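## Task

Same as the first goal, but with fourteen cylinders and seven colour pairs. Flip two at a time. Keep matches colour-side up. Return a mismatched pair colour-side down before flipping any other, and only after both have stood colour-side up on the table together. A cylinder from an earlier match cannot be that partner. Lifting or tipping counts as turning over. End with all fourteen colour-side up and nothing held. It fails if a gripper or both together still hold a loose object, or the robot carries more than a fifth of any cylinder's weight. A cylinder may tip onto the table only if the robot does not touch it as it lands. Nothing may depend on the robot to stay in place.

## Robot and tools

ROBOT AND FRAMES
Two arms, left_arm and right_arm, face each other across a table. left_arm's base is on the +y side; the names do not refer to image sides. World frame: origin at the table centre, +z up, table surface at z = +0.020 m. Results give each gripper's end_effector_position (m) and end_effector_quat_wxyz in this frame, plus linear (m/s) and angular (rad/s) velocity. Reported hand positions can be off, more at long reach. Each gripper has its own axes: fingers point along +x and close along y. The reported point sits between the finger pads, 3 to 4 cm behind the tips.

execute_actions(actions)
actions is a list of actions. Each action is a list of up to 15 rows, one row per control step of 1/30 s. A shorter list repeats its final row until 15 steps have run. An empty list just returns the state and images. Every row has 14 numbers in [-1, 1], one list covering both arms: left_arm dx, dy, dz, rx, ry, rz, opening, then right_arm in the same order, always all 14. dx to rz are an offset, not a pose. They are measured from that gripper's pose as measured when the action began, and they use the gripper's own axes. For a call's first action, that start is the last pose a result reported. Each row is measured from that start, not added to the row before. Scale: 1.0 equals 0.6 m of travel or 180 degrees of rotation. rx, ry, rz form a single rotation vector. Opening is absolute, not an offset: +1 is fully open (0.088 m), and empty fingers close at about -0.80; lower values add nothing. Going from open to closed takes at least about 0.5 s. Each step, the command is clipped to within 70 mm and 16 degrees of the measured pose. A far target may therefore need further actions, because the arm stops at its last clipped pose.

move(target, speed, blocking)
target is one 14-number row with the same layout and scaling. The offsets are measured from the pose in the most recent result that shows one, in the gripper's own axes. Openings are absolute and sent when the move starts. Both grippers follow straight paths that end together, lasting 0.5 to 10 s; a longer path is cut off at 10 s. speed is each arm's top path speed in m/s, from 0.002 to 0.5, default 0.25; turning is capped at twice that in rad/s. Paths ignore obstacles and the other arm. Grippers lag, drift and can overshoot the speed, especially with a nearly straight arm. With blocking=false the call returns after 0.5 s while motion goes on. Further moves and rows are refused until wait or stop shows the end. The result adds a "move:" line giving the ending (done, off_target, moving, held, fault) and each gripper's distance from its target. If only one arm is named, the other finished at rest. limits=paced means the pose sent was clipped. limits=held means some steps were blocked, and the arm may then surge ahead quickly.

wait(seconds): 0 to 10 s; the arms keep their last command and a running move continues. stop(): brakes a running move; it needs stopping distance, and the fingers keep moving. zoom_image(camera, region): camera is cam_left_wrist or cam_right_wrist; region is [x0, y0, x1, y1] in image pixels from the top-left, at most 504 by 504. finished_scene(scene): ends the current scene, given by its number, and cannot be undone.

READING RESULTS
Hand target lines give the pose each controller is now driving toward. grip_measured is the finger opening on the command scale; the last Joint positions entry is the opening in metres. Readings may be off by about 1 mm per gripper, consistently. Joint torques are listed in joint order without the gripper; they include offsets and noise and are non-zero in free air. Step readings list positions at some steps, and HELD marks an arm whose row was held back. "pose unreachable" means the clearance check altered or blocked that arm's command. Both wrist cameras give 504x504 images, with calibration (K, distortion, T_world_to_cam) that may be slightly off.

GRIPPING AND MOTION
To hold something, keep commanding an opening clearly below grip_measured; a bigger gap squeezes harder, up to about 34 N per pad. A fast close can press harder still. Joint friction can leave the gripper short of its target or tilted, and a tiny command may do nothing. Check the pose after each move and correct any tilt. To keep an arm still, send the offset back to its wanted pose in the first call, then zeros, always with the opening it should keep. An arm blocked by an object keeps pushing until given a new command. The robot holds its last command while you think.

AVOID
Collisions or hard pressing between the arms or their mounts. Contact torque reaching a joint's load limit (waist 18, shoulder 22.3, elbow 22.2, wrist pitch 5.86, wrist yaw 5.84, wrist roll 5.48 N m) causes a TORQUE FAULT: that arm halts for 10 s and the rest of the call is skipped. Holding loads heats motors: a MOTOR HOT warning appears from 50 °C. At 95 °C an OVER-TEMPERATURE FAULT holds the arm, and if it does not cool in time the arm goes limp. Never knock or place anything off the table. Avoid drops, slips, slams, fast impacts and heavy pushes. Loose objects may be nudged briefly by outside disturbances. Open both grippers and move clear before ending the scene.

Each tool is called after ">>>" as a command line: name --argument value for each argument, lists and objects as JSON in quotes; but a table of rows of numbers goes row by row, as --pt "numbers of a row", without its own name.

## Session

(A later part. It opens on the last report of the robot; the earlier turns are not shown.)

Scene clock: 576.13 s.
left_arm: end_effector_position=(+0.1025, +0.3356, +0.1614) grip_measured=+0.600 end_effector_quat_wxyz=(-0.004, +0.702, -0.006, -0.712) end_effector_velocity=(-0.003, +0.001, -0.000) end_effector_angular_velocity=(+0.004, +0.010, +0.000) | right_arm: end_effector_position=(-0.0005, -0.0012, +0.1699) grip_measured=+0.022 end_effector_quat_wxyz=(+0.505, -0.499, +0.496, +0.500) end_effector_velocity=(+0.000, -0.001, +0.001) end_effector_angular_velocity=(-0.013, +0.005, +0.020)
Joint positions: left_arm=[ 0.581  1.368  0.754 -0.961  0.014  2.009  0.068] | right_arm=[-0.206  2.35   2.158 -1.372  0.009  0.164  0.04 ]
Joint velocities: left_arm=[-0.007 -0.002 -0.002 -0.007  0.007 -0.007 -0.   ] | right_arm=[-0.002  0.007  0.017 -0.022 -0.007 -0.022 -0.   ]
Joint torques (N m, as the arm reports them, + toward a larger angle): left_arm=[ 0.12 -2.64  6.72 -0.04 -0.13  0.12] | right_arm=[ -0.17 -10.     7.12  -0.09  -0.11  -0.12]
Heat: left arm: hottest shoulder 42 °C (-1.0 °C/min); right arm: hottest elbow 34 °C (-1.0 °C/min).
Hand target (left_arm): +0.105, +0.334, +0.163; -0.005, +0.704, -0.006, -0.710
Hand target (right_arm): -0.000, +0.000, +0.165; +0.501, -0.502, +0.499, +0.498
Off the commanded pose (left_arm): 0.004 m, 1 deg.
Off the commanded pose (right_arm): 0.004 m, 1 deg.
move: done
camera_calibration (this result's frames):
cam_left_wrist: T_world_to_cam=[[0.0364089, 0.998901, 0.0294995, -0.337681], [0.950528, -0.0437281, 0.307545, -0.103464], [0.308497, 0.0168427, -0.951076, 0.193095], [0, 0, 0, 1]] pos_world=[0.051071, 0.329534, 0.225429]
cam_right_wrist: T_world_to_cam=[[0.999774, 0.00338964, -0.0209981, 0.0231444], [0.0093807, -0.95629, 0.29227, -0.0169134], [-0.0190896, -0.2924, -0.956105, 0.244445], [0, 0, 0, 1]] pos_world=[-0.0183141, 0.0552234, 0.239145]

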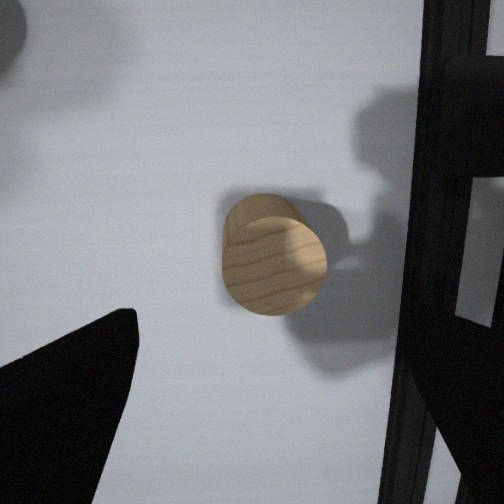

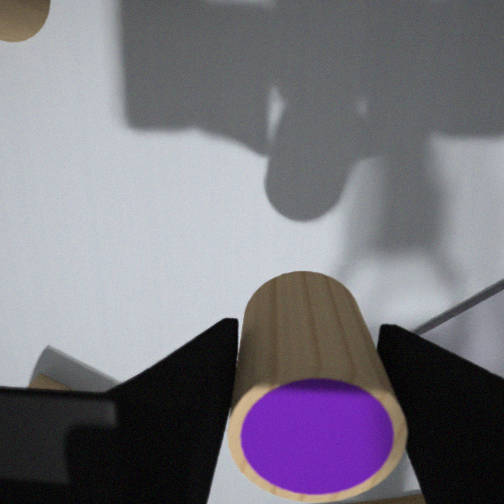

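>>> move --target '[0.144,-0.013,-0.007,0,0,0,0.5,0.148,0,0,0,0,0,-0.3]' --speed 0.06

>>> move --target '[0,0,0,0,0,0,0.5,0,0,0,0,0,0,0.7]'

Scene clock: 579.87 s.
left_arm: end_effector_position=(+0.1062, +0.3418, +0.0774) grip_measured=+0.500 end_effector_quat_wxyz=(-0.002, +0.703, -0.008, -0.711) end_effector_velocity=(+0.000, +0.003, -0.003) end_effector_angular_velocity=(+0.010, -0.003, +0.010) | right_arm: end_effector_position=(-0.0011, +0.0033, +0.0916) grip_measured=+0.022 end_effector_quat_wxyz=(+0.510, -0.492, +0.491, +0.507) end_effector_velocity=(-0.000, +0.001, +0.001) end_effector_angular_velocity=(+0.006, +0.008, +0.005)
Joint positions: left_arm=[ 0.611  1.575  0.531 -0.524  0.014  2.039  0.064] | right_arm=[-0.207  2.383  1.902 -1.057  0.009  0.164  0.04 ]
Joint velocities: left_arm=[ 0.002  0.007 -0.007  0.007 -0.007 -0.007 -0.   ] | right_arm=[-0.002 -0.002 -0.002  0.007 -0.007 -0.007 -0.   ]
Joint torques (N m, as the arm reports them, + toward a larger angle): left_arm=[ 0.16 -2.97  3.85  0.4   0.04  0.11] | right_arm=[ -0.09 -10.18   4.09   0.36   0.01  -0.06]
Heat: left arm: hottest shoulder 41 °C (-2.0 °C/min); right arm: hottest elbow 35 °C (+0.0 °C/min).
Hand target (left_arm): +0.106, +0.344, +0.075; -0.004, +0.702, -0.006, -0.712
Hand target (right_arm): +0.000, -0.001, +0.081; +0.505, -0.499, +0.497, +0.500
Off the commanded pose (left_arm): 0.003 m, 0 deg.
Off the commanded pose (right_arm): 0.011 m, 1 deg.
move: off_target (right_arm)
camera_calibration (this result's frames):
cam_left_wrist: T_world_to_cam=[[0.035563, 0.999102, 0.0230234, -0.340937], [0.949607, -0.0409623, 0.310755, -0.0819848], [0.311419, 0.0108119, -0.950211, 0.11355], [0, 0, 0, 1]] pos_world=[0.0546164, 0.336045, 0.141223]
cam_right_wrist: T_world_to_cam=[[0.999671, 0.0035997, -0.025402, 0.0225098], [0.0102807, -0.963344, 0.268072, 0.0125525], [-0.0235059, -0.268244, -0.963064, 0.171493], [0, 0, 0, 1]] pos_world=[-0.0186003, 0.0580133, 0.162365]

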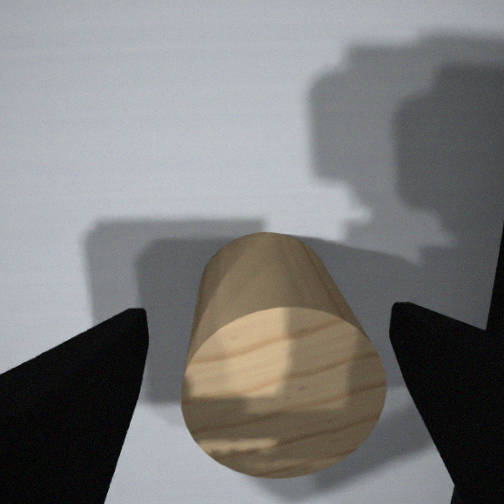

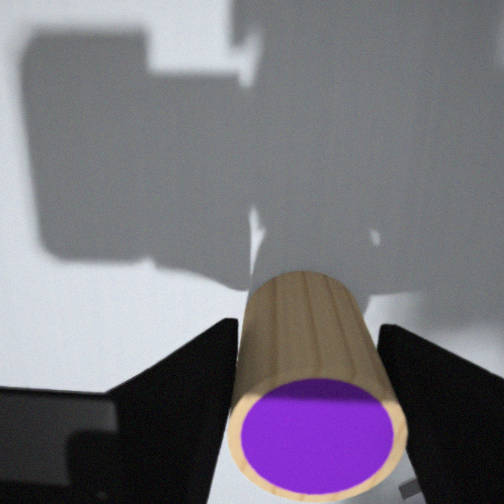

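Scene clock: 580.53 s.
left_arm: end_effector_position=(+0.1063, +0.3417, +0.0774) grip_measured=+0.500 end_effector_quat_wxyz=(-0.002, +0.703, -0.008, -0.711) end_effector_velocity=(+0.001, +0.000, -0.001) end_effector_angular_velocity=(+0.001, -0.008, -0.010) | right_arm: end_effector_position=(-0.0011, +0.0033, +0.0916) grip_measured=+0.698 end_effector_quat_wxyz=(+0.510, -0.492, +0.491, +0.507) end_effector_velocity=(-0.002, -0.001, +0.002) end_effector_angular_velocity=(-0.004, +0.007, -0.005)
Joint positions: left_arm=[ 0.611  1.575  0.531 -0.524  0.014  2.039  0.064] | right_arm=[-0.207  2.383  1.902 -1.057  0.009  0.164  0.073]
Joint velocities: left_arm=[-0.002  0.002 -0.002  0.007 -0.007  0.007 -0.   ] | right_arm=[ 0.002 -0.002  0.002 -0.007 -0.007  0.007  0.   ]
Joint torques (N m, as the arm reports them, + toward a larger angle): left_arm=[ 0.   -3.63  4.41  0.19  0.05  0.03] | right_arm=[  0.09 -11.91   5.61   0.16   0.01  -0.02]
Heat: left arm: hottest shoulder 41 °C (-2.0 °C/min); right arm: hottest shoulder 35 °C (+0.0 °C/min).
Hand target (left_arm): +0.106, +0.342, +0.077; -0.002, +0.703, -0.008, -0.711
Hand target (right_arm): -0.001, +0.003, +0.092; +0.510, -0.492, +0.491, +0.507
Off the commanded pose (left_arm): 0.000 m, 0 deg.
Off the commanded pose (right_arm): 0.000 m, 0 deg.
move: done
camera_calibration (this result's frames):
cam_left_wrist: T_world_to_cam=[[0.0355591, 0.99911, 0.0226869, -0.34084], [0.949555, -0.0408557, 0.310928, -0.0820668], [0.311578, 0.0104862, -0.950163, 0.11363], [0, 0, 0, 1]] pos_world=[0.0546423, 0.335992, 0.141217]
cam_right_wrist: T_world_to_cam=[[0.999671, 0.0035997, -0.025402, 0.0225098], [0.0102807, -0.963344, 0.268072, 0.0125525], [-0.0235059, -0.268244, -0.963064, 0.171493], [0, 0, 0, 1]] pos_world=[-0.0186003, 0.0580133, 0.162365]

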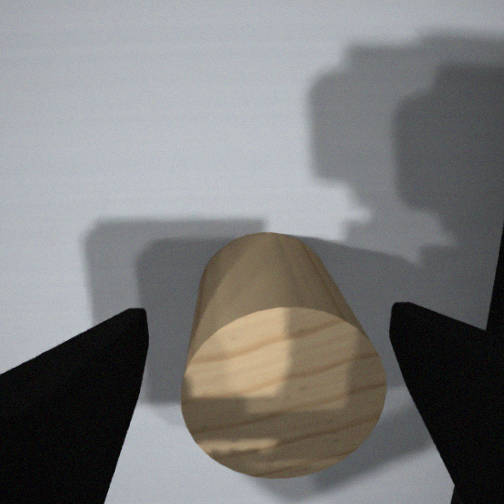

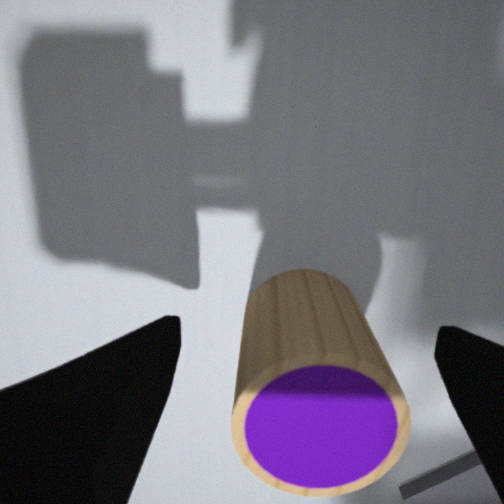

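>>> move --target '[0,0,0,0,0,0,-0.3,0,0,0,0,0,0,0.7]'

>>> move --target '[-0.14,0,0,0,0,0,-0.3,-0.12,0,0,0,0,0,0.7]' --speed 0.15

>>> move --target '[-0.184,0.478,0.15,0,0,0.506,-0.3,-0.16,-0.027,-0.2,0,-0.49,0,1]' --speed 0.3

Scene clock: 582.83 s.
left_arm: end_effector_position=(+0.1062, +0.3420, +0.0773) grip_measured=+0.035 end_effector_quat_wxyz=(-0.002, +0.703, -0.008, -0.711) end_effector_velocity=(+0.001, +0.005, -0.001) end_effector_angular_velocity=(+0.021, -0.014, +0.005) | right_arm: end_effector_position=(-0.0011, +0.0034, +0.0917) grip_measured=+0.700 end_effector_quat_wxyz=(+0.510, -0.492, +0.491, +0.507) end_effector_velocity=(-0.002, +0.001, +0.000) end_effector_angular_velocity=(+0.004, +0.023, +0.006)
Joint positions: left_arm=[ 0.611  1.575  0.531 -0.525  0.013  2.039  0.041] | right_arm=[-0.207  2.383  1.902 -1.057  0.009  0.164  0.073]
Joint velocities: left_arm=[-0.002 -0.002 -0.007 -0.007 -0.022 -0.007 -0.   ] | right_arm=[-0.002 -0.002 -0.002  0.007 -0.022 -0.007 -0.001]
Joint torques (N m, as the arm reports them, + toward a larger angle): left_arm=[-0.09 -3.58  4.42  0.3   0.07  0.03] | right_arm=[  0.09 -11.85   5.57   0.15   0.    -0.01]
Heat: left arm: hottest shoulder 41 °C (-2.0 °C/min); right arm: hottest shoulder 36 °C (+1.0 °C/min).
Hand target (left_arm): +0.106, +0.342, +0.077; -0.002, +0.703, -0.008, -0.711
Hand target (right_arm): -0.001, +0.003, +0.092; +0.510, -0.492, +0.491, +0.507
Off the commanded pose (left_arm): 0.000 m, 0 deg.
Off the commanded pose (right_arm): 0.000 m, 0 deg.
move: done
camera_calibration (this result's frames):
cam_left_wrist: T_world_to_cam=[[0.0355568, 0.99907, 0.0243919, -0.341305], [0.94955, -0.0413842, 0.310873, -0.0818255], [0.311593, 0.0121077, -0.950139, 0.11308], [0, 0, 0, 1]] pos_world=[0.0545983, 0.336233, 0.141204]
cam_right_wrist: T_world_to_cam=[[0.999669, 0.00360927, -0.025462, 0.0225344], [0.0102971, -0.963445, 0.267708, 0.0126615], [-0.023565, -0.267882, -0.963164, 0.171621], [0, 0, 0, 1]] pos_world=[-0.018613, 0.0580914, 0.162483]

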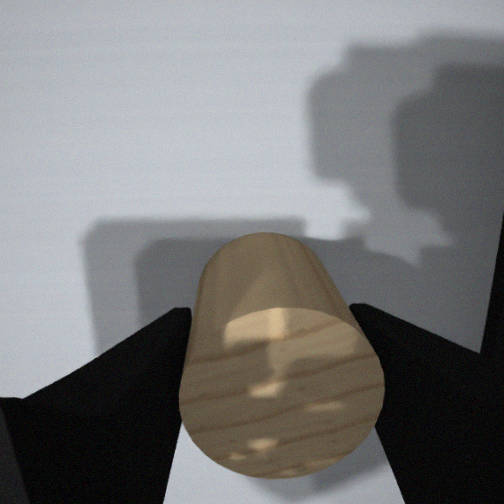

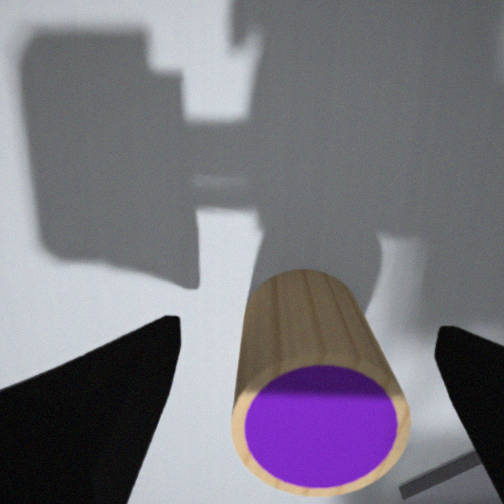

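Scene clock: 583.87 s.
left_arm: end_effector_position=(+0.1050, +0.3447, +0.1568) grip_measured=+0.034 end_effector_quat_wxyz=(-0.007, +0.700, -0.002, -0.714) end_effector_velocity=(-0.000, +0.002, +0.004) end_effector_angular_velocity=(+0.006, -0.006, +0.019) | right_arm: end_effector_position=(-0.0004, -0.0009, +0.1577) grip_measured=+0.700 end_effector_quat_wxyz=(+0.507, -0.496, +0.494, +0.503) end_effector_velocity=(-0.000, +0.001, +0.004) end_effector_angular_velocity=(+0.006, +0.009, -0.010)
Joint positions: left_arm=[ 0.612  1.356  0.725 -0.955  0.013  2.039  0.041] | right_arm=[-0.207  2.338  2.089 -1.304  0.009  0.164  0.073]
Joint velocities: left_arm=[-0.002 -0.012  0.007 -0.022 -0.007 -0.022 -0.   ] | right_arm=[-0.002 -0.002  0.012 -0.007 -0.007  0.007 -0.   ]
Joint torques (N m, as the arm reports them, + toward a larger angle): left_arm=[ 0.23 -4.11  6.69 -0.05  0.03  0.09] | right_arm=[  0.17 -12.51   7.05  -0.03   0.     0.03]
Heat: left arm: hottest shoulder 41 °C (-2.0 °C/min); right arm: hottest shoulder 36 °C (+1.0 °C/min).
Hand target (left_arm): +0.107, +0.342, +0.161; -0.002, +0.703, -0.007, -0.711
Hand target (right_arm): -0.001, +0.001, +0.164; +0.510, -0.492, +0.491, +0.507
Off the commanded pose (left_arm): 0.005 m, 1 deg.
Off the commanded pose (right_arm): 0.006 m, 1 deg.
move: done
camera_calibration (this result's frames):
cam_left_wrist: T_world_to_cam=[[0.03541, 0.998604, 0.0391943, -0.347987], [0.951829, -0.0456521, 0.303211, -0.102824], [0.304577, 0.0265696, -0.952117, 0.184949], [0, 0, 0, 1]] pos_world=[0.0538624, 0.337893, 0.22091]
cam_right_wrist: T_world_to_cam=[[0.999729, 0.00324389, -0.0230596, 0.0231462], [0.00962217, -0.959304, 0.282211, -0.0114729], [-0.0212057, -0.282357, -0.959075, 0.233402], [0, 0, 0, 1]] pos_world=[-0.0180801, 0.0548216, 0.227621]

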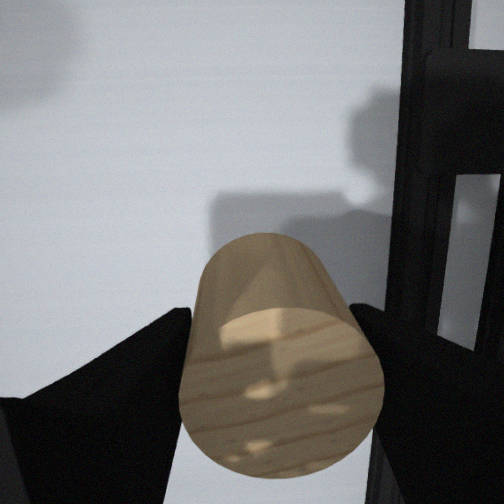

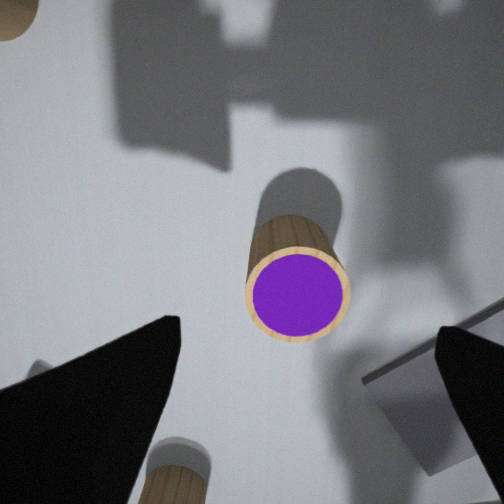

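Scene clock: 587.10 s.
left_arm: end_effector_position=(+0.0126, +0.0619, +0.2637) grip_measured=+0.034 end_effector_quat_wxyz=(+0.498, +0.490, -0.502, -0.510) end_effector_velocity=(+0.002, +0.000, -0.006) end_effector_angular_velocity=(+0.017, +0.007, +0.020) | right_arm: end_effector_position=(+0.0161, -0.1212, +0.2596) grip_measured=+1.000 end_effector_quat_wxyz=(+0.705, +0.008, +0.004, +0.709) end_effector_velocity=(+0.000, -0.001, +0.001) end_effector_angular_velocity=(+0.012, -0.033, +0.005)
Joint positions: left_arm=[0.139 1.842 0.662 1.179 0.006 1.555 0.041] | right_arm=[-0.075  1.309  0.246  1.068  0.288  0.015  0.088]
Joint velocities: left_arm=[-0.002  0.007 -0.002 -0.007 -0.022 -0.007 -0.   ] | right_arm=[-0.002  0.002 -0.007  0.022 -0.007 -0.037  0.   ]
Joint torques (N m, as the arm reports them, + toward a larger angle): left_arm=[-0.24 -5.54  6.41  2.1  -0.23 -0.13] | right_arm=[ 0.35 -3.18  4.01  2.02  0.12 -0.16]
Heat: left arm: hottest shoulder 41 °C (-2.0 °C/min); right arm: hottest shoulder 37 °C (+2.0 °C/min).
Hand target (left_arm): +0.012, +0.059, +0.266; +0.502, +0.488, -0.503, -0.507
Hand target (right_arm): +0.016, -0.123, +0.252; +0.705, -0.003, +0.006, +0.709
Off the commanded pose (left_arm): 0.005 m, 1 deg.
Off the commanded pose (right_arm): 0.008 m, 2 deg.
move: done
camera_calibration (this result's frames):
cam_left_wrist: T_world_to_cam=[[0.00663228, 0.0328297, -0.999439, 0.267489], [0.954466, 0.297883, 0.0161187, -0.0057949], [0.298245, -0.954038, -0.0293592, 0.139893], [0, 0, 0, 1]] pos_world=[-0.0379654, 0.126408, 0.271539]
cam_right_wrist: T_world_to_cam=[[0.999345, 0.0345047, -0.0109529, 0.0100542], [-0.000269571, -0.295454, -0.955357, 0.246058], [-0.0362004, 0.954734, -0.295251, 0.275349], [0, 0, 0, 1]] pos_world=[-0.0000135486, -0.190533, 0.31648]

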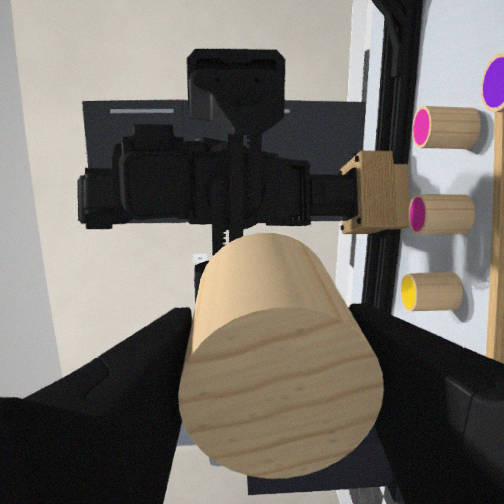

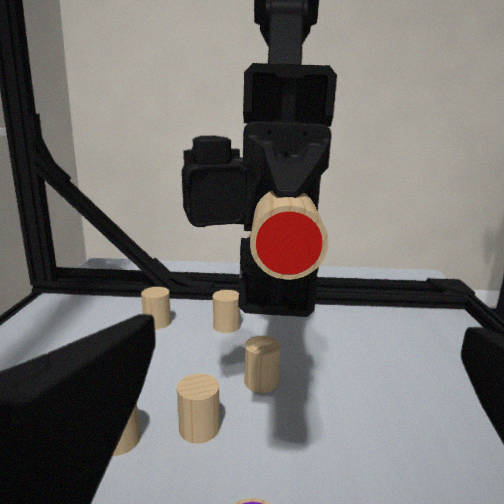

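>>> move --target '[0.117,0.002,-0.005,0,0,0,-0.3,0.1,0.001,0.011,-0.006,0,0,1]' --speed 0.1

>>> move --target '[0,0,0,0,0,0,-0.3,0,0,0,0,0,0,-0.3]'

>>> move --target '[0,0,0,0,0,0,1,0,0,0,0,0,0,-0.3]'

>>> move --target '[-0.1,0,0,0,0,0,1,-0.1,0,0,0,0,0,-0.3]' --speed 0.15

>>> move --target '[-0.24,-0.165,0.025,0,0,-0.497,0.7,0.222,-0.117,-0.172,0,0.504,0,-0.3]' --speed 0.3

Scene clock: 591.70 s.
left_arm: end_effector_position=(+0.0140, -0.0055, +0.2634) grip_measured=+0.033 end_effector_quat_wxyz=(+0.497, +0.492, -0.500, -0.510) end_effector_velocity=(-0.002, -0.002, -0.002) end_effector_angular_velocity=(+0.007, -0.007, -0.010) | right_arm: end_effector_position=(+0.0152, -0.0646, +0.2666) grip_measured=+1.000 end_effector_quat_wxyz=(+0.705, +0.004, -0.001, +0.709) end_effector_velocity=(-0.003, +0.002, -0.001) end_effector_angular_velocity=(-0.007, -0.009, +0.019)
Joint positions: left_arm=[0.144 2.026 0.959 1.062 0.008 1.555 0.041] | right_arm=[-0.138  1.529  0.454  1.082  0.226  0.002  0.088]
Joint velocities: left_arm=[-0.002  0.007  0.007 -0.007  0.007  0.007 -0.   ] | right_arm=[-0.002  0.007  0.007 -0.007 -0.022 -0.007  0.   ]
Joint torques (N m, as the arm reports them, + toward a larger angle): left_arm=[ 0.11 -6.94  7.02  1.69  0.19 -0.05] | right_arm=[-0.15 -4.52  6.73  1.63 -0.13 -0.18]
Heat: left arm: hottest shoulder 41 °C (-1.0 °C/min); right arm: hottest shoulder 36 °C (+1.0 °C/min).
Hand target (left_arm): +0.014, -0.008, +0.264; +0.498, +0.490, -0.502, -0.510
Hand target (right_arm): +0.015, -0.061, +0.266; +0.705, +0.001, -0.003, +0.709
Off the commanded pose (left_arm): 0.003 m, 0 deg.
Off the commanded pose (right_arm): 0.003 m, 0 deg.
move: done
camera_calibration (this result's frames):
cam_left_wrist: T_world_to_cam=[[0.00618256, 0.0374371, -0.99928, 0.269402], [0.953328, 0.301446, 0.0171917, 0.0127571], [0.301873, -0.952748, -0.0338261, 0.0762533], [0, 0, 0, 1]] pos_world=[-0.0368461, 0.0587189, 0.271568]
cam_right_wrist: T_world_to_cam=[[0.999419, 0.0340549, 0.0015836, 0.00570765], [0.0115168, -0.293537, -0.955878, 0.269571], [-0.0320875, 0.955341, -0.293758, 0.222858], [0, 0, 0, 1]] pos_world=[-0.00165797, -0.133971, 0.323135]

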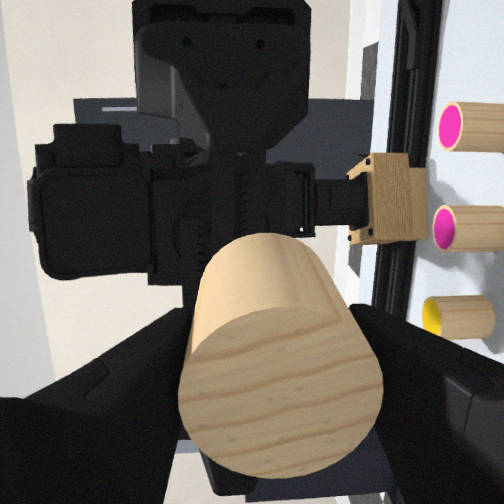

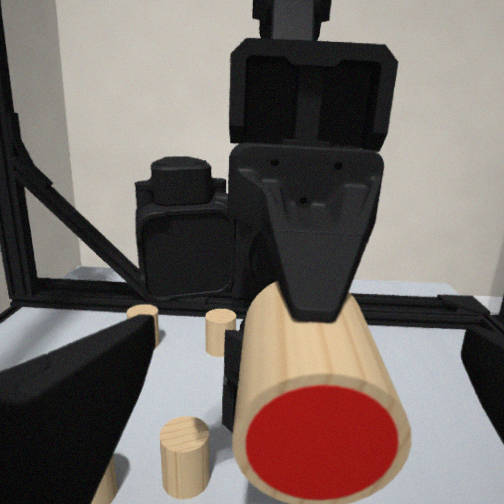

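Scene clock: 592.20 s.
left_arm: end_effector_position=(+0.0136, -0.0056, +0.2635) grip_measured=+0.033 end_effector_quat_wxyz=(+0.497, +0.492, -0.500, -0.511) end_effector_velocity=(+0.002, +0.001, +0.001) end_effector_angular_velocity=(+0.003, +0.007, +0.010) | right_arm: end_effector_position=(+0.0155, -0.0645, +0.2667) grip_measured=+0.021 end_effector_quat_wxyz=(+0.706, +0.004, -0.001, +0.708) end_effector_velocity=(+0.000, -0.001, +0.000) end_effector_angular_velocity=(-0.002, -0.008, +0.005)
Joint positions: left_arm=[0.144 2.026 0.959 1.062 0.009 1.555 0.041] | right_arm=[-0.138  1.529  0.454  1.082  0.227  0.002  0.04 ]
Joint velocities: left_arm=[ 0.002 -0.007 -0.002 -0.007 -0.007 -0.007 -0.   ] | right_arm=[-0.002 -0.007 -0.002 -0.007 -0.007 -0.007 -0.   ]
Joint torques (N m, as the arm reports them, + toward a larger angle): left_arm=[ 0.12 -7.75  5.64  1.75 -0.03 -0.04] | right_arm=[ 0.13 -5.63  5.39  1.82 -0.04  0.  ]
Heat: left arm: hottest shoulder 41 °C (-1.0 °C/min); right arm: hottest shoulder 36 °C (+1.0 °C/min).
Hand target (left_arm): +0.014, -0.006, +0.264; +0.498, +0.492, -0.500, -0.510
Hand target (right_arm): +0.015, -0.065, +0.267; +0.705, +0.004, -0.001, +0.709
Off the commanded pose (left_arm): 0.000 m, 0 deg.
Off the commanded pose (right_arm): 0.000 m, 0 deg.
move: done
camera_calibration (this result's frames):
cam_left_wrist: T_world_to_cam=[[0.00622871, 0.0370465, -0.999294, 0.269556], [0.953787, 0.299998, 0.0170668, 0.0131485], [0.300418, -0.95322, -0.0334659, 0.0762317], [0, 0, 0, 1]] pos_world=[-0.0371212, 0.058735, 0.271692]
cam_right_wrist: T_world_to_cam=[[0.99947, 0.0325293, 0.00150052, 0.00532267], [0.0109779, -0.293201, -0.955988, 0.269794], [-0.0306577, 0.955497, -0.293402, 0.222717], [0, 0, 0, 1]] pos_world=[-0.00145365, -0.133875, 0.323257]

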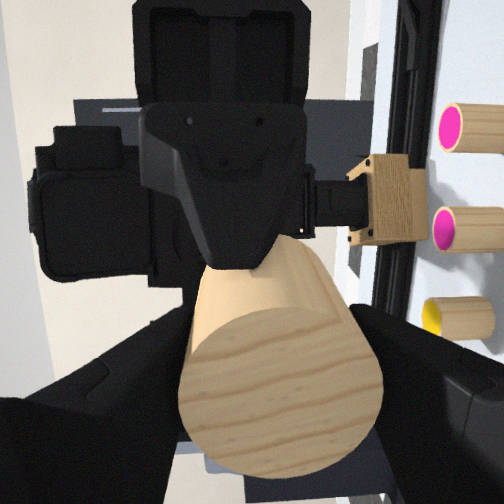

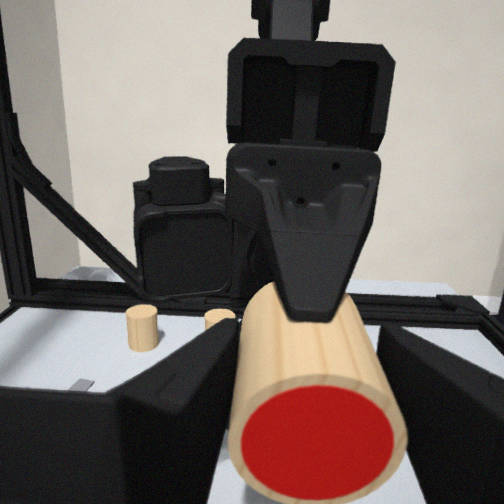

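Scene clock: 592.90 s.
left_arm: end_effector_position=(+0.0136, -0.0056, +0.2635) grip_measured=+1.000 end_effector_quat_wxyz=(+0.497, +0.492, -0.500, -0.511) end_effector_velocity=(-0.003, +0.000, -0.004) end_effector_angular_velocity=(+0.012, +0.007, +0.000) | right_arm: end_effector_position=(+0.0155, -0.0645, +0.2667) grip_measured=+0.021 end_effector_quat_wxyz=(+0.706, +0.004, -0.001, +0.708) end_effector_velocity=(+0.002, -0.000, -0.002) end_effector_angular_velocity=(-0.007, -0.009, -0.000)
Joint positions: left_arm=[0.144 2.026 0.959 1.062 0.009 1.555 0.088] | right_arm=[-0.138  1.529  0.454  1.082  0.227  0.002  0.04 ]
Joint velocities: left_arm=[-0.007  0.002 -0.002 -0.007 -0.007 -0.007  0.   ] | right_arm=[-0.007 -0.002 -0.002 -0.007 -0.007 -0.007 -0.001]
Joint torques (N m, as the arm reports them, + toward a larger angle): left_arm=[-0.03 -7.89  5.75  1.76  0.01 -0.03] | right_arm=[ 0.1  -5.64  5.34  1.83  0.01  0.  ]
Heat: left arm: hottest shoulder 41 °C (-1.0 °C/min); right arm: hottest shoulder 36 °C (+1.0 °C/min).
Hand target (left_arm): +0.014, -0.006, +0.264; +0.497, +0.492, -0.500, -0.511
Hand target (right_arm): +0.015, -0.064, +0.267; +0.706, +0.004, -0.001, +0.708
Off the commanded pose (left_arm): 0.000 m, 0 deg.
Off the commanded pose (right_arm): 0.000 m, 0 deg.
move: done
camera_calibration (this result's frames):
cam_left_wrist: T_world_to_cam=[[0.00622871, 0.0370465, -0.999294, 0.269556], [0.953787, 0.299998, 0.0170668, 0.0131485], [0.300418, -0.95322, -0.0334659, 0.0762317], [0, 0, 0, 1]] pos_world=[-0.0371212, 0.058735, 0.271692]
cam_right_wrist: T_world_to_cam=[[0.99947, 0.0325293, 0.00150052, 0.00532267], [0.0109779, -0.293201, -0.955988, 0.269794], [-0.0306577, 0.955497, -0.293402, 0.222717], [0, 0, 0, 1]] pos_world=[-0.00145365, -0.133875, 0.323257]

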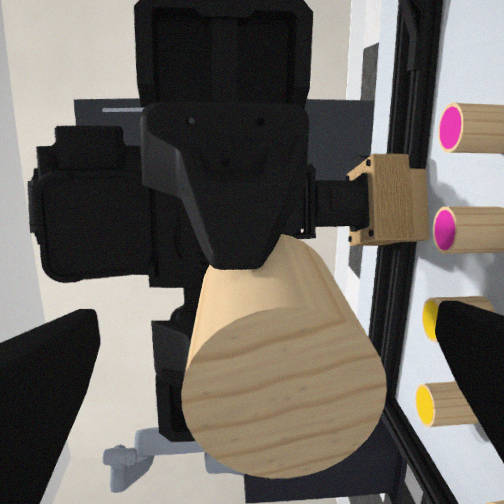

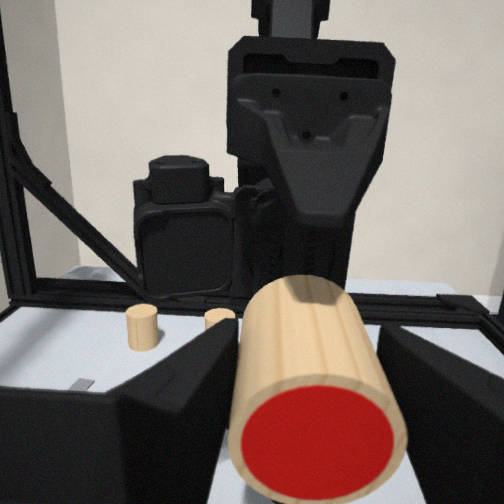

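Scene clock: 593.80 s.
left_arm: end_effector_position=(+0.0143, +0.0523, +0.2599) grip_measured=+1.000 end_effector_quat_wxyz=(+0.495, +0.494, -0.498, -0.513) end_effector_velocity=(+0.002, +0.003, -0.003) end_effector_angular_velocity=(+0.012, -0.008, +0.010) | right_arm: end_effector_position=(+0.0156, -0.1213, +0.2686) grip_measured=+0.021 end_effector_quat_wxyz=(+0.706, +0.006, -0.002, +0.708) end_effector_velocity=(-0.002, -0.004, -0.003) end_effector_angular_velocity=(-0.012, -0.026, +0.014)
Joint positions: left_arm=[0.144 1.871 0.702 1.155 0.009 1.555 0.088] | right_arm=[-0.071  1.267  0.264  1.015  0.294  0.002  0.04 ]
Joint velocities: left_arm=[ 0.002 -0.007 -0.012 -0.007 -0.007  0.007  0.   ] | right_arm=[ 0.007 -0.022 -0.012 -0.022 -0.007 -0.022 -0.   ]
Joint torques (N m, as the arm reports them, + toward a larger angle): left_arm=[ 0.02 -7.62  4.68  1.99  0.   -0.07] | right_arm=[ 0.39 -4.62  4.27  1.74  0.1  -0.02]
Heat: left arm: hottest shoulder 41 °C (-1.0 °C/min); right arm: hottest shoulder 36 °C (+1.0 °C/min).
Hand target (left_arm): +0.015, +0.054, +0.264; +0.497, +0.492, -0.500, -0.511
Hand target (right_arm): +0.016, -0.124, +0.266; +0.706, +0.004, -0.001, +0.708
Off the commanded pose (left_arm): 0.004 m, 1 deg.
Off the commanded pose (right_arm): 0.004 m, 0 deg.
move: done
camera_calibration (this result's frames):
cam_left_wrist: T_world_to_cam=[[0.00635768, 0.0469551, -0.998877, 0.263166], [0.953785, 0.299813, 0.0201643, -0.00567077], [0.300423, -0.952842, -0.0428789, 0.133493], [0, 0, 0, 1]] pos_world=[-0.0363689, 0.116541, 0.268709]
cam_right_wrist: T_world_to_cam=[[0.999471, 0.0325298, -0.000301368, 0.00757256], [0.00911072, -0.288794, -0.957348, 0.255829], [-0.0312294, 0.956838, -0.288937, 0.276574], [0, 0, 0, 1]] pos_world=[-0.00126209, -0.191001, 0.324833]

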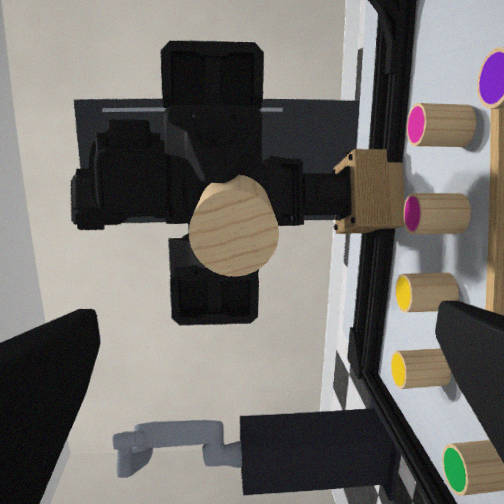

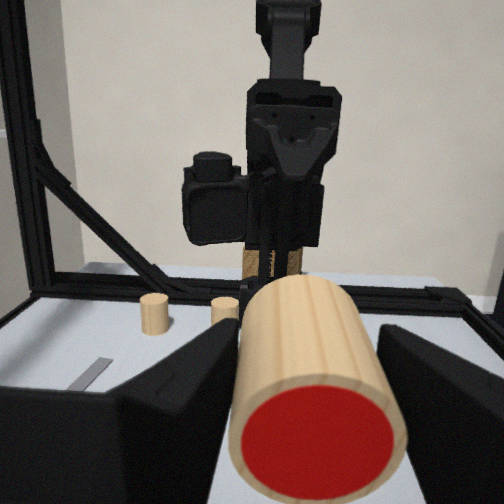

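Scene clock: 597.10 s.
left_arm: end_effector_position=(+0.0020, +0.1994, +0.1627) grip_measured=+0.700 end_effector_quat_wxyz=(-0.007, +0.702, -0.004, -0.712) end_effector_velocity=(+0.002, +0.002, +0.000) end_effector_angular_velocity=(+0.007, -0.008, +0.010) | right_arm: end_effector_position=(+0.0843, +0.0125, +0.1720) grip_measured=+0.021 end_effector_quat_wxyz=(+0.506, -0.497, +0.498, +0.499) end_effector_velocity=(-0.000, -0.005, -0.001) end_effector_angular_velocity=(-0.032, +0.008, +0.005)
Joint positions: left_arm=[ 0.102  1.821  1.224 -0.978  0.015  1.532  0.073] | right_arm=[-0.393  2.395  2.245 -1.411  0.005 -0.016  0.04 ]
Joint velocities: left_arm=[ 0.002 -0.002 -0.002 -0.007 -0.007 -0.007 -0.   ] | right_arm=[-0.002  0.012  0.017 -0.037 -0.007 -0.007 -0.   ]
Joint torques (N m, as the arm reports them, + toward a larger angle): left_arm=[-0.3  -5.58  6.75 -0.02  0.27 -0.08] | right_arm=[ -0.11 -10.11   7.3   -0.08  -0.02  -0.19]
Heat: left arm: hottest shoulder 41 °C (+0.0 °C/min); right arm: hottest shoulder 36 °C (+1.0 °C/min).
Hand target (left_arm): +0.000, +0.197, +0.163; -0.007, +0.700, -0.003, -0.715
Hand target (right_arm): +0.085, +0.014, +0.167; +0.502, -0.500, +0.499, +0.498
Off the commanded pose (left_arm): 0.002 m, 0 deg.
Off the commanded pose (right_arm): 0.005 m, 1 deg.
move: done
camera_calibration (this result's frames):
cam_left_wrist: T_world_to_cam=[[0.0376186, 0.998615, 0.0367939, -0.199073], [0.950645, -0.0471113, 0.306683, -0.0134893], [0.307992, 0.0234409, -0.9511, 0.226295], [0, 0, 0, 1]] pos_world=[-0.0493847, 0.192857, 0.226691]
cam_right_wrist: T_world_to_cam=[[0.999724, -0.00265655, -0.0233506, -0.0611382], [0.00424907, -0.956784, 0.29077, -0.00447226], [-0.0231139, -0.290789, -0.956508, 0.252473], [0, 0, 0, 1]] pos_world=[0.066976, 0.068975, 0.241365]

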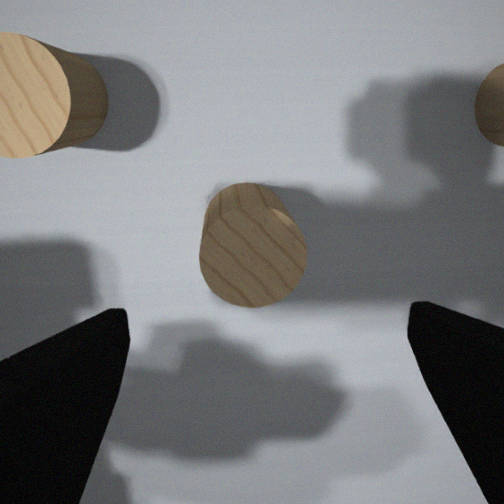

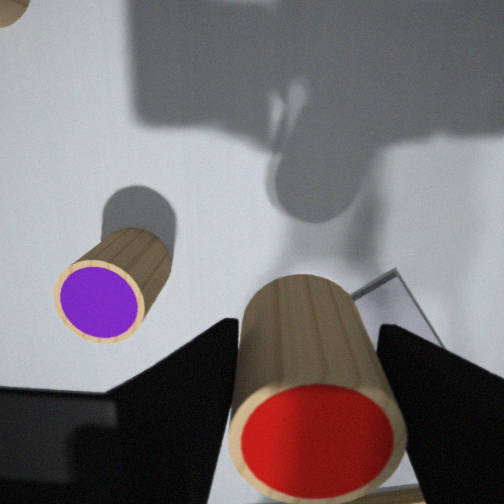

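>>> move --target '[0.141,0,0,0,0,0,0.7,0.147,0,0.012,0,0,0,-0.3]' --speed 0.06

>>> move --target '[0,0,0,0,0,0,-0.3,0,0,0,0,0,0,0.5]'

>>> move --target '[-0.14,0,0,0,0,0,-0.3,-0.12,0,0,0,0,0,0.5]' --speed 0.15

>>> move --target '[-0.178,0.245,-0.025,0,0,0.506,-0.3,-0.17,0.115,-0.23,0,-0.492,0,1]' --speed 0.3

Scene clock: 602.27 s.
left_arm: end_effector_position=(+0.0019, +0.1980, +0.0818) grip_measured=+0.700 end_effector_quat_wxyz=(-0.004, +0.702, -0.007, -0.713) end_effector_velocity=(-0.002, +0.002, +0.002) end_effector_angular_velocity=(+0.003, +0.007, +0.005) | right_arm: end_effector_position=(+0.0846, +0.0243, +0.0943) grip_measured=+0.021 end_effector_quat_wxyz=(+0.512, -0.491, +0.491, +0.505) end_effector_velocity=(+0.002, -0.003, -0.001) end_effector_angular_velocity=(-0.012, -0.007, +0.005)
Joint positions: left_arm=[ 0.102  1.971  1.063 -0.657  0.015  1.532  0.073] | right_arm=[-0.393  2.448  2.03  -1.118  0.005 -0.017  0.04 ]
Joint velocities: left_arm=[-0.002 -0.007 -0.002 -0.007  0.007 -0.007 -0.   ] | right_arm=[-0.002 -0.002 -0.007 -0.007  0.007 -0.007  0.   ]
Joint torques (N m, as the arm reports them, + toward a larger angle): left_arm=[-0.22 -5.72  4.41  0.42  0.07 -0.04] | right_arm=[  0.05 -10.71   4.31   0.31  -0.01  -0.02]
Heat: left arm: hottest shoulder 41 °C (-1.0 °C/min); right arm: hottest shoulder 38 °C (+3.0 °C/min).
Hand target (left_arm): +0.001, +0.200, +0.078; -0.007, +0.702, -0.004, -0.712
Hand target (right_arm): +0.085, +0.020, +0.084; +0.506, -0.497, +0.498, +0.499
Off the commanded pose (left_arm): 0.004 m, 1 deg.
Off the commanded pose (right_arm): 0.011 m, 1 deg.
move: off_target (right_arm)
camera_calibration (this result's frames):
cam_left_wrist: T_world_to_cam=[[0.0376353, 0.99892, 0.0272633, -0.194009], [0.950805, -0.0441911, 0.306623, 0.0107669], [0.307497, 0.0143822, -0.95144, 0.15119], [0, 0, 0, 1]] pos_world=[-0.049426, 0.192101, 0.145836]
cam_right_wrist: T_world_to_cam=[[0.999739, -0.00169463, -0.0227874, -0.0632834], [0.00444309, -0.963796, 0.266603, 0.0318047], [-0.0224142, -0.266635, -0.963537, 0.181616], [0, 0, 0, 1]] pos_world=[0.0671964, 0.0789712, 0.165073]

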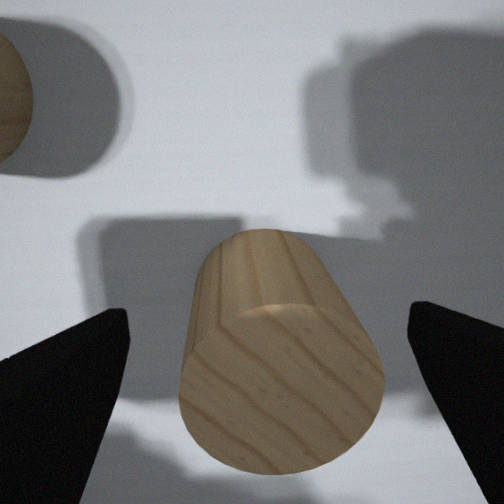

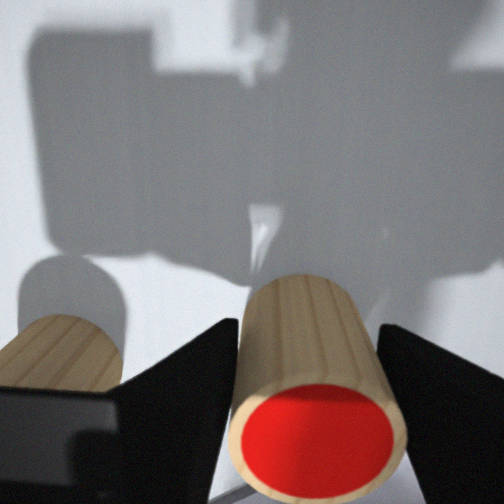

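Scene clock: 602.93 s.
left_arm: end_effector_position=(+0.0019, +0.1980, +0.0817) grip_measured=+0.035 end_effector_quat_wxyz=(-0.004, +0.702, -0.007, -0.713) end_effector_velocity=(+0.003, +0.003, -0.001) end_effector_angular_velocity=(+0.011, -0.023, +0.005) | right_arm: end_effector_position=(+0.0845, +0.0243, +0.0943) grip_measured=+0.498 end_effector_quat_wxyz=(+0.512, -0.491, +0.492, +0.505) end_effector_velocity=(-0.002, -0.002, +0.000) end_effector_angular_velocity=(-0.007, +0.022, +0.006)
Joint positions: left_arm=[ 0.102  1.972  1.063 -0.657  0.015  1.532  0.041] | right_arm=[-0.393  2.448  2.03  -1.118  0.005 -0.016  0.063]
Joint velocities: left_arm=[-0.002  0.002 -0.002 -0.007 -0.022 -0.007 -0.   ] | right_arm=[-0.002 -0.002 -0.002 -0.007 -0.022 -0.007  0.001]
Joint torques (N m, as the arm reports them, + toward a larger angle): left_arm=[ 0.11 -6.73  4.86  0.16  0.06  0.01] | right_arm=[  0.06 -12.32   5.65   0.15   0.    -0.02]
Heat: left arm: hottest shoulder 41 °C (-1.0 °C/min); right arm: hottest shoulder 38 °C (+3.0 °C/min).
Hand target (left_arm): +0.002, +0.198, +0.082; -0.004, +0.702, -0.007, -0.713
Hand target (right_arm): +0.085, +0.024, +0.094; +0.512, -0.491, +0.492, +0.505
Off the commanded pose (left_arm): 0.000 m, 0 deg.
Off the commanded pose (right_arm): 0.000 m, 0 deg.
move: done
camera_calibration (this result's frames):
cam_left_wrist: T_world_to_cam=[[0.0376353, 0.99892, 0.0272633, -0.193973], [0.950805, -0.0441911, 0.306623, 0.0108024], [0.307497, 0.0143822, -0.95144, 0.151082], [0, 0, 0, 1]] pos_world=[-0.0494278, 0.192068, 0.145721]
cam_right_wrist: T_world_to_cam=[[0.999729, -0.00206201, -0.0231819, -0.0631791], [0.00419384, -0.963801, 0.26659, 0.0318288], [-0.0228925, -0.266615, -0.963531, 0.181654], [0, 0, 0, 1]] pos_world=[0.067187, 0.0789782, 0.16508]

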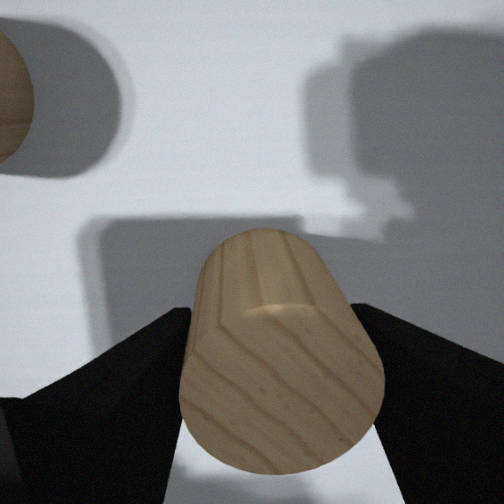

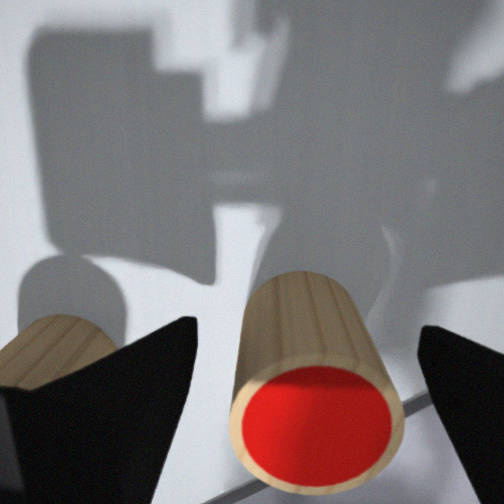

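Scene clock: 603.97 s.
left_arm: end_effector_position=(+0.0021, +0.2012, +0.1593) grip_measured=+0.034 end_effector_quat_wxyz=(-0.011, +0.702, -0.000, -0.712) end_effector_velocity=(+0.001, +0.004, +0.001) end_effector_angular_velocity=(+0.017, -0.008, +0.005) | right_arm: end_effector_position=(+0.0844, +0.0201, +0.1613) grip_measured=+0.500 end_effector_quat_wxyz=(+0.509, -0.494, +0.495, +0.502) end_effector_velocity=(+0.000, -0.001, +0.005) end_effector_angular_velocity=(-0.002, +0.007, +0.005)
Joint positions: left_arm=[ 0.102  1.826  1.216 -0.975  0.015  1.532  0.041] | right_arm=[-0.393  2.42   2.247 -1.375  0.005 -0.016  0.063]
Joint velocities: left_arm=[-0.002 -0.002  0.002 -0.022 -0.007 -0.007 -0.   ] | right_arm=[-0.002 -0.002  0.017 -0.022 -0.007 -0.007 -0.   ]
Joint torques (N m, as the arm reports them, + toward a larger angle): left_arm=[ 0.27 -7.49  6.84 -0.05  0.04  0.09] | right_arm=[  0.14 -12.66   7.17  -0.04  -0.01   0.  ]
Heat: left arm: hottest shoulder 41 °C (-1.0 °C/min); right arm: hottest shoulder 38 °C (+3.0 °C/min).
Hand target (left_arm): +0.003, +0.198, +0.166; -0.004, +0.702, -0.007, -0.712
Hand target (right_arm): +0.084, +0.022, +0.166; +0.512, -0.490, +0.492, +0.505
Off the commanded pose (left_arm): 0.007 m, 1 deg.
Off the commanded pose (right_arm): 0.005 m, 1 deg.
move: done
camera_calibration (this result's frames):
cam_left_wrist: T_world_to_cam=[[0.037597, 0.998219, 0.0463211, -0.202261], [0.950485, -0.0500319, 0.306715, -0.0118752], [0.308487, 0.032496, -0.950673, 0.221103], [0, 0, 0, 1]] pos_world=[-0.0493156, 0.194122, 0.223208]
cam_right_wrist: T_world_to_cam=[[0.999722, -0.0023555, -0.0234587, -0.0614819], [0.00427692, -0.96037, 0.278697, 0.00790864], [-0.0231855, -0.27872, -0.960093, 0.244822], [0, 0, 0, 1]] pos_world=[0.0671074, 0.0756873, 0.231406]

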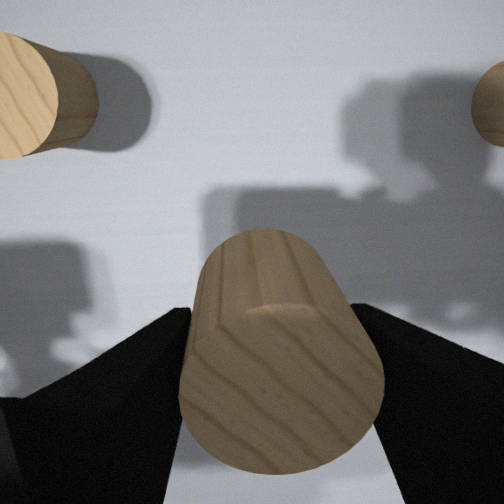

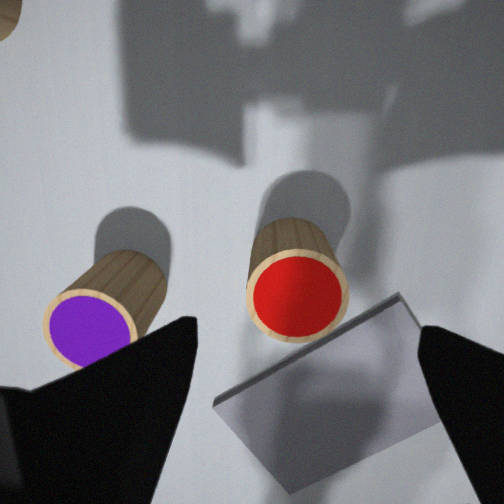

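Scene clock: 607.20 s.
left_arm: end_effector_position=(+0.0153, +0.0557, +0.2622) grip_measured=+0.034 end_effector_quat_wxyz=(+0.497, +0.493, -0.500, -0.509) end_effector_velocity=(-0.000, -0.001, -0.003) end_effector_angular_velocity=(+0.003, +0.007, +0.005) | right_arm: end_effector_position=(+0.0152, -0.1190, +0.2681) grip_measured=+1.000 end_effector_quat_wxyz=(+0.707, +0.012, +0.001, +0.707) end_effector_velocity=(+0.002, -0.001, +0.001) end_effector_angular_velocity=(+0.012, -0.004, -0.010)
Joint positions: left_arm=[0.145 1.861 0.687 1.168 0.008 1.558 0.041] | right_arm=[-0.07   1.287  0.27   1.034  0.298  0.013  0.088]
Joint velocities: left_arm=[-0.002  0.012  0.002  0.007 -0.007 -0.007 -0.   ] | right_arm=[-0.002  0.002 -0.007  0.022  0.007 -0.007  0.   ]
Joint torques (N m, as the arm reports them, + toward a larger angle): left_arm=[ 0.27 -5.77  6.54  2.1   0.19  0.03] | right_arm=[ 0.13 -3.16  3.91  1.92  0.12 -0.15]
Heat: left arm: hottest shoulder 41 °C (-1.0 °C/min); right arm: hottest shoulder 39 °C (+4.1 °C/min).
Hand target (left_arm): +0.016, +0.053, +0.264; +0.498, +0.491, -0.504, -0.507
Hand target (right_arm): +0.015, -0.121, +0.261; +0.707, +0.001, +0.003, +0.707
Off the commanded pose (left_arm): 0.004 m, 1 deg.
Off the commanded pose (right_arm): 0.008 m, 2 deg.
move: done
camera_calibration (this result's frames):
cam_left_wrist: T_world_to_cam=[[0.0099394, 0.0373736, -0.999252, 0.265815], [0.952801, 0.302883, 0.0208056, -0.00800015], [0.303434, -0.952295, -0.0325991, 0.133776], [0, 0, 0, 1]] pos_world=[-0.0356116, 0.119883, 0.270143]
cam_right_wrist: T_world_to_cam=[[0.999496, 0.0292706, -0.0123227, 0.0106855], [-0.00344827, -0.285695, -0.958314, 0.256918], [-0.0315709, 0.957873, -0.28545, 0.2734], [0, 0, 0, 1]] pos_world=[-0.00116271, -0.188795, 0.324382]

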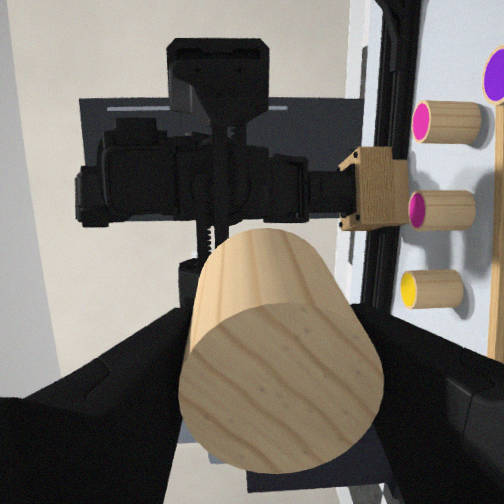

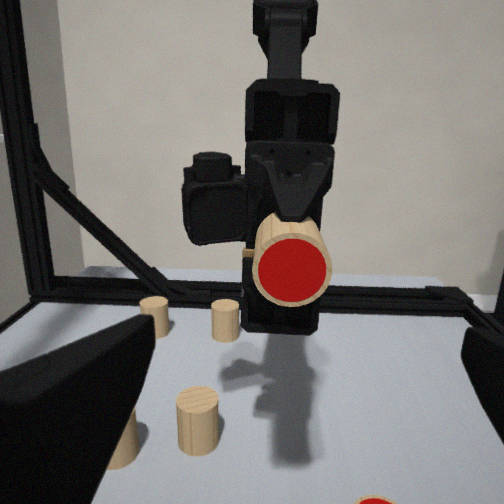

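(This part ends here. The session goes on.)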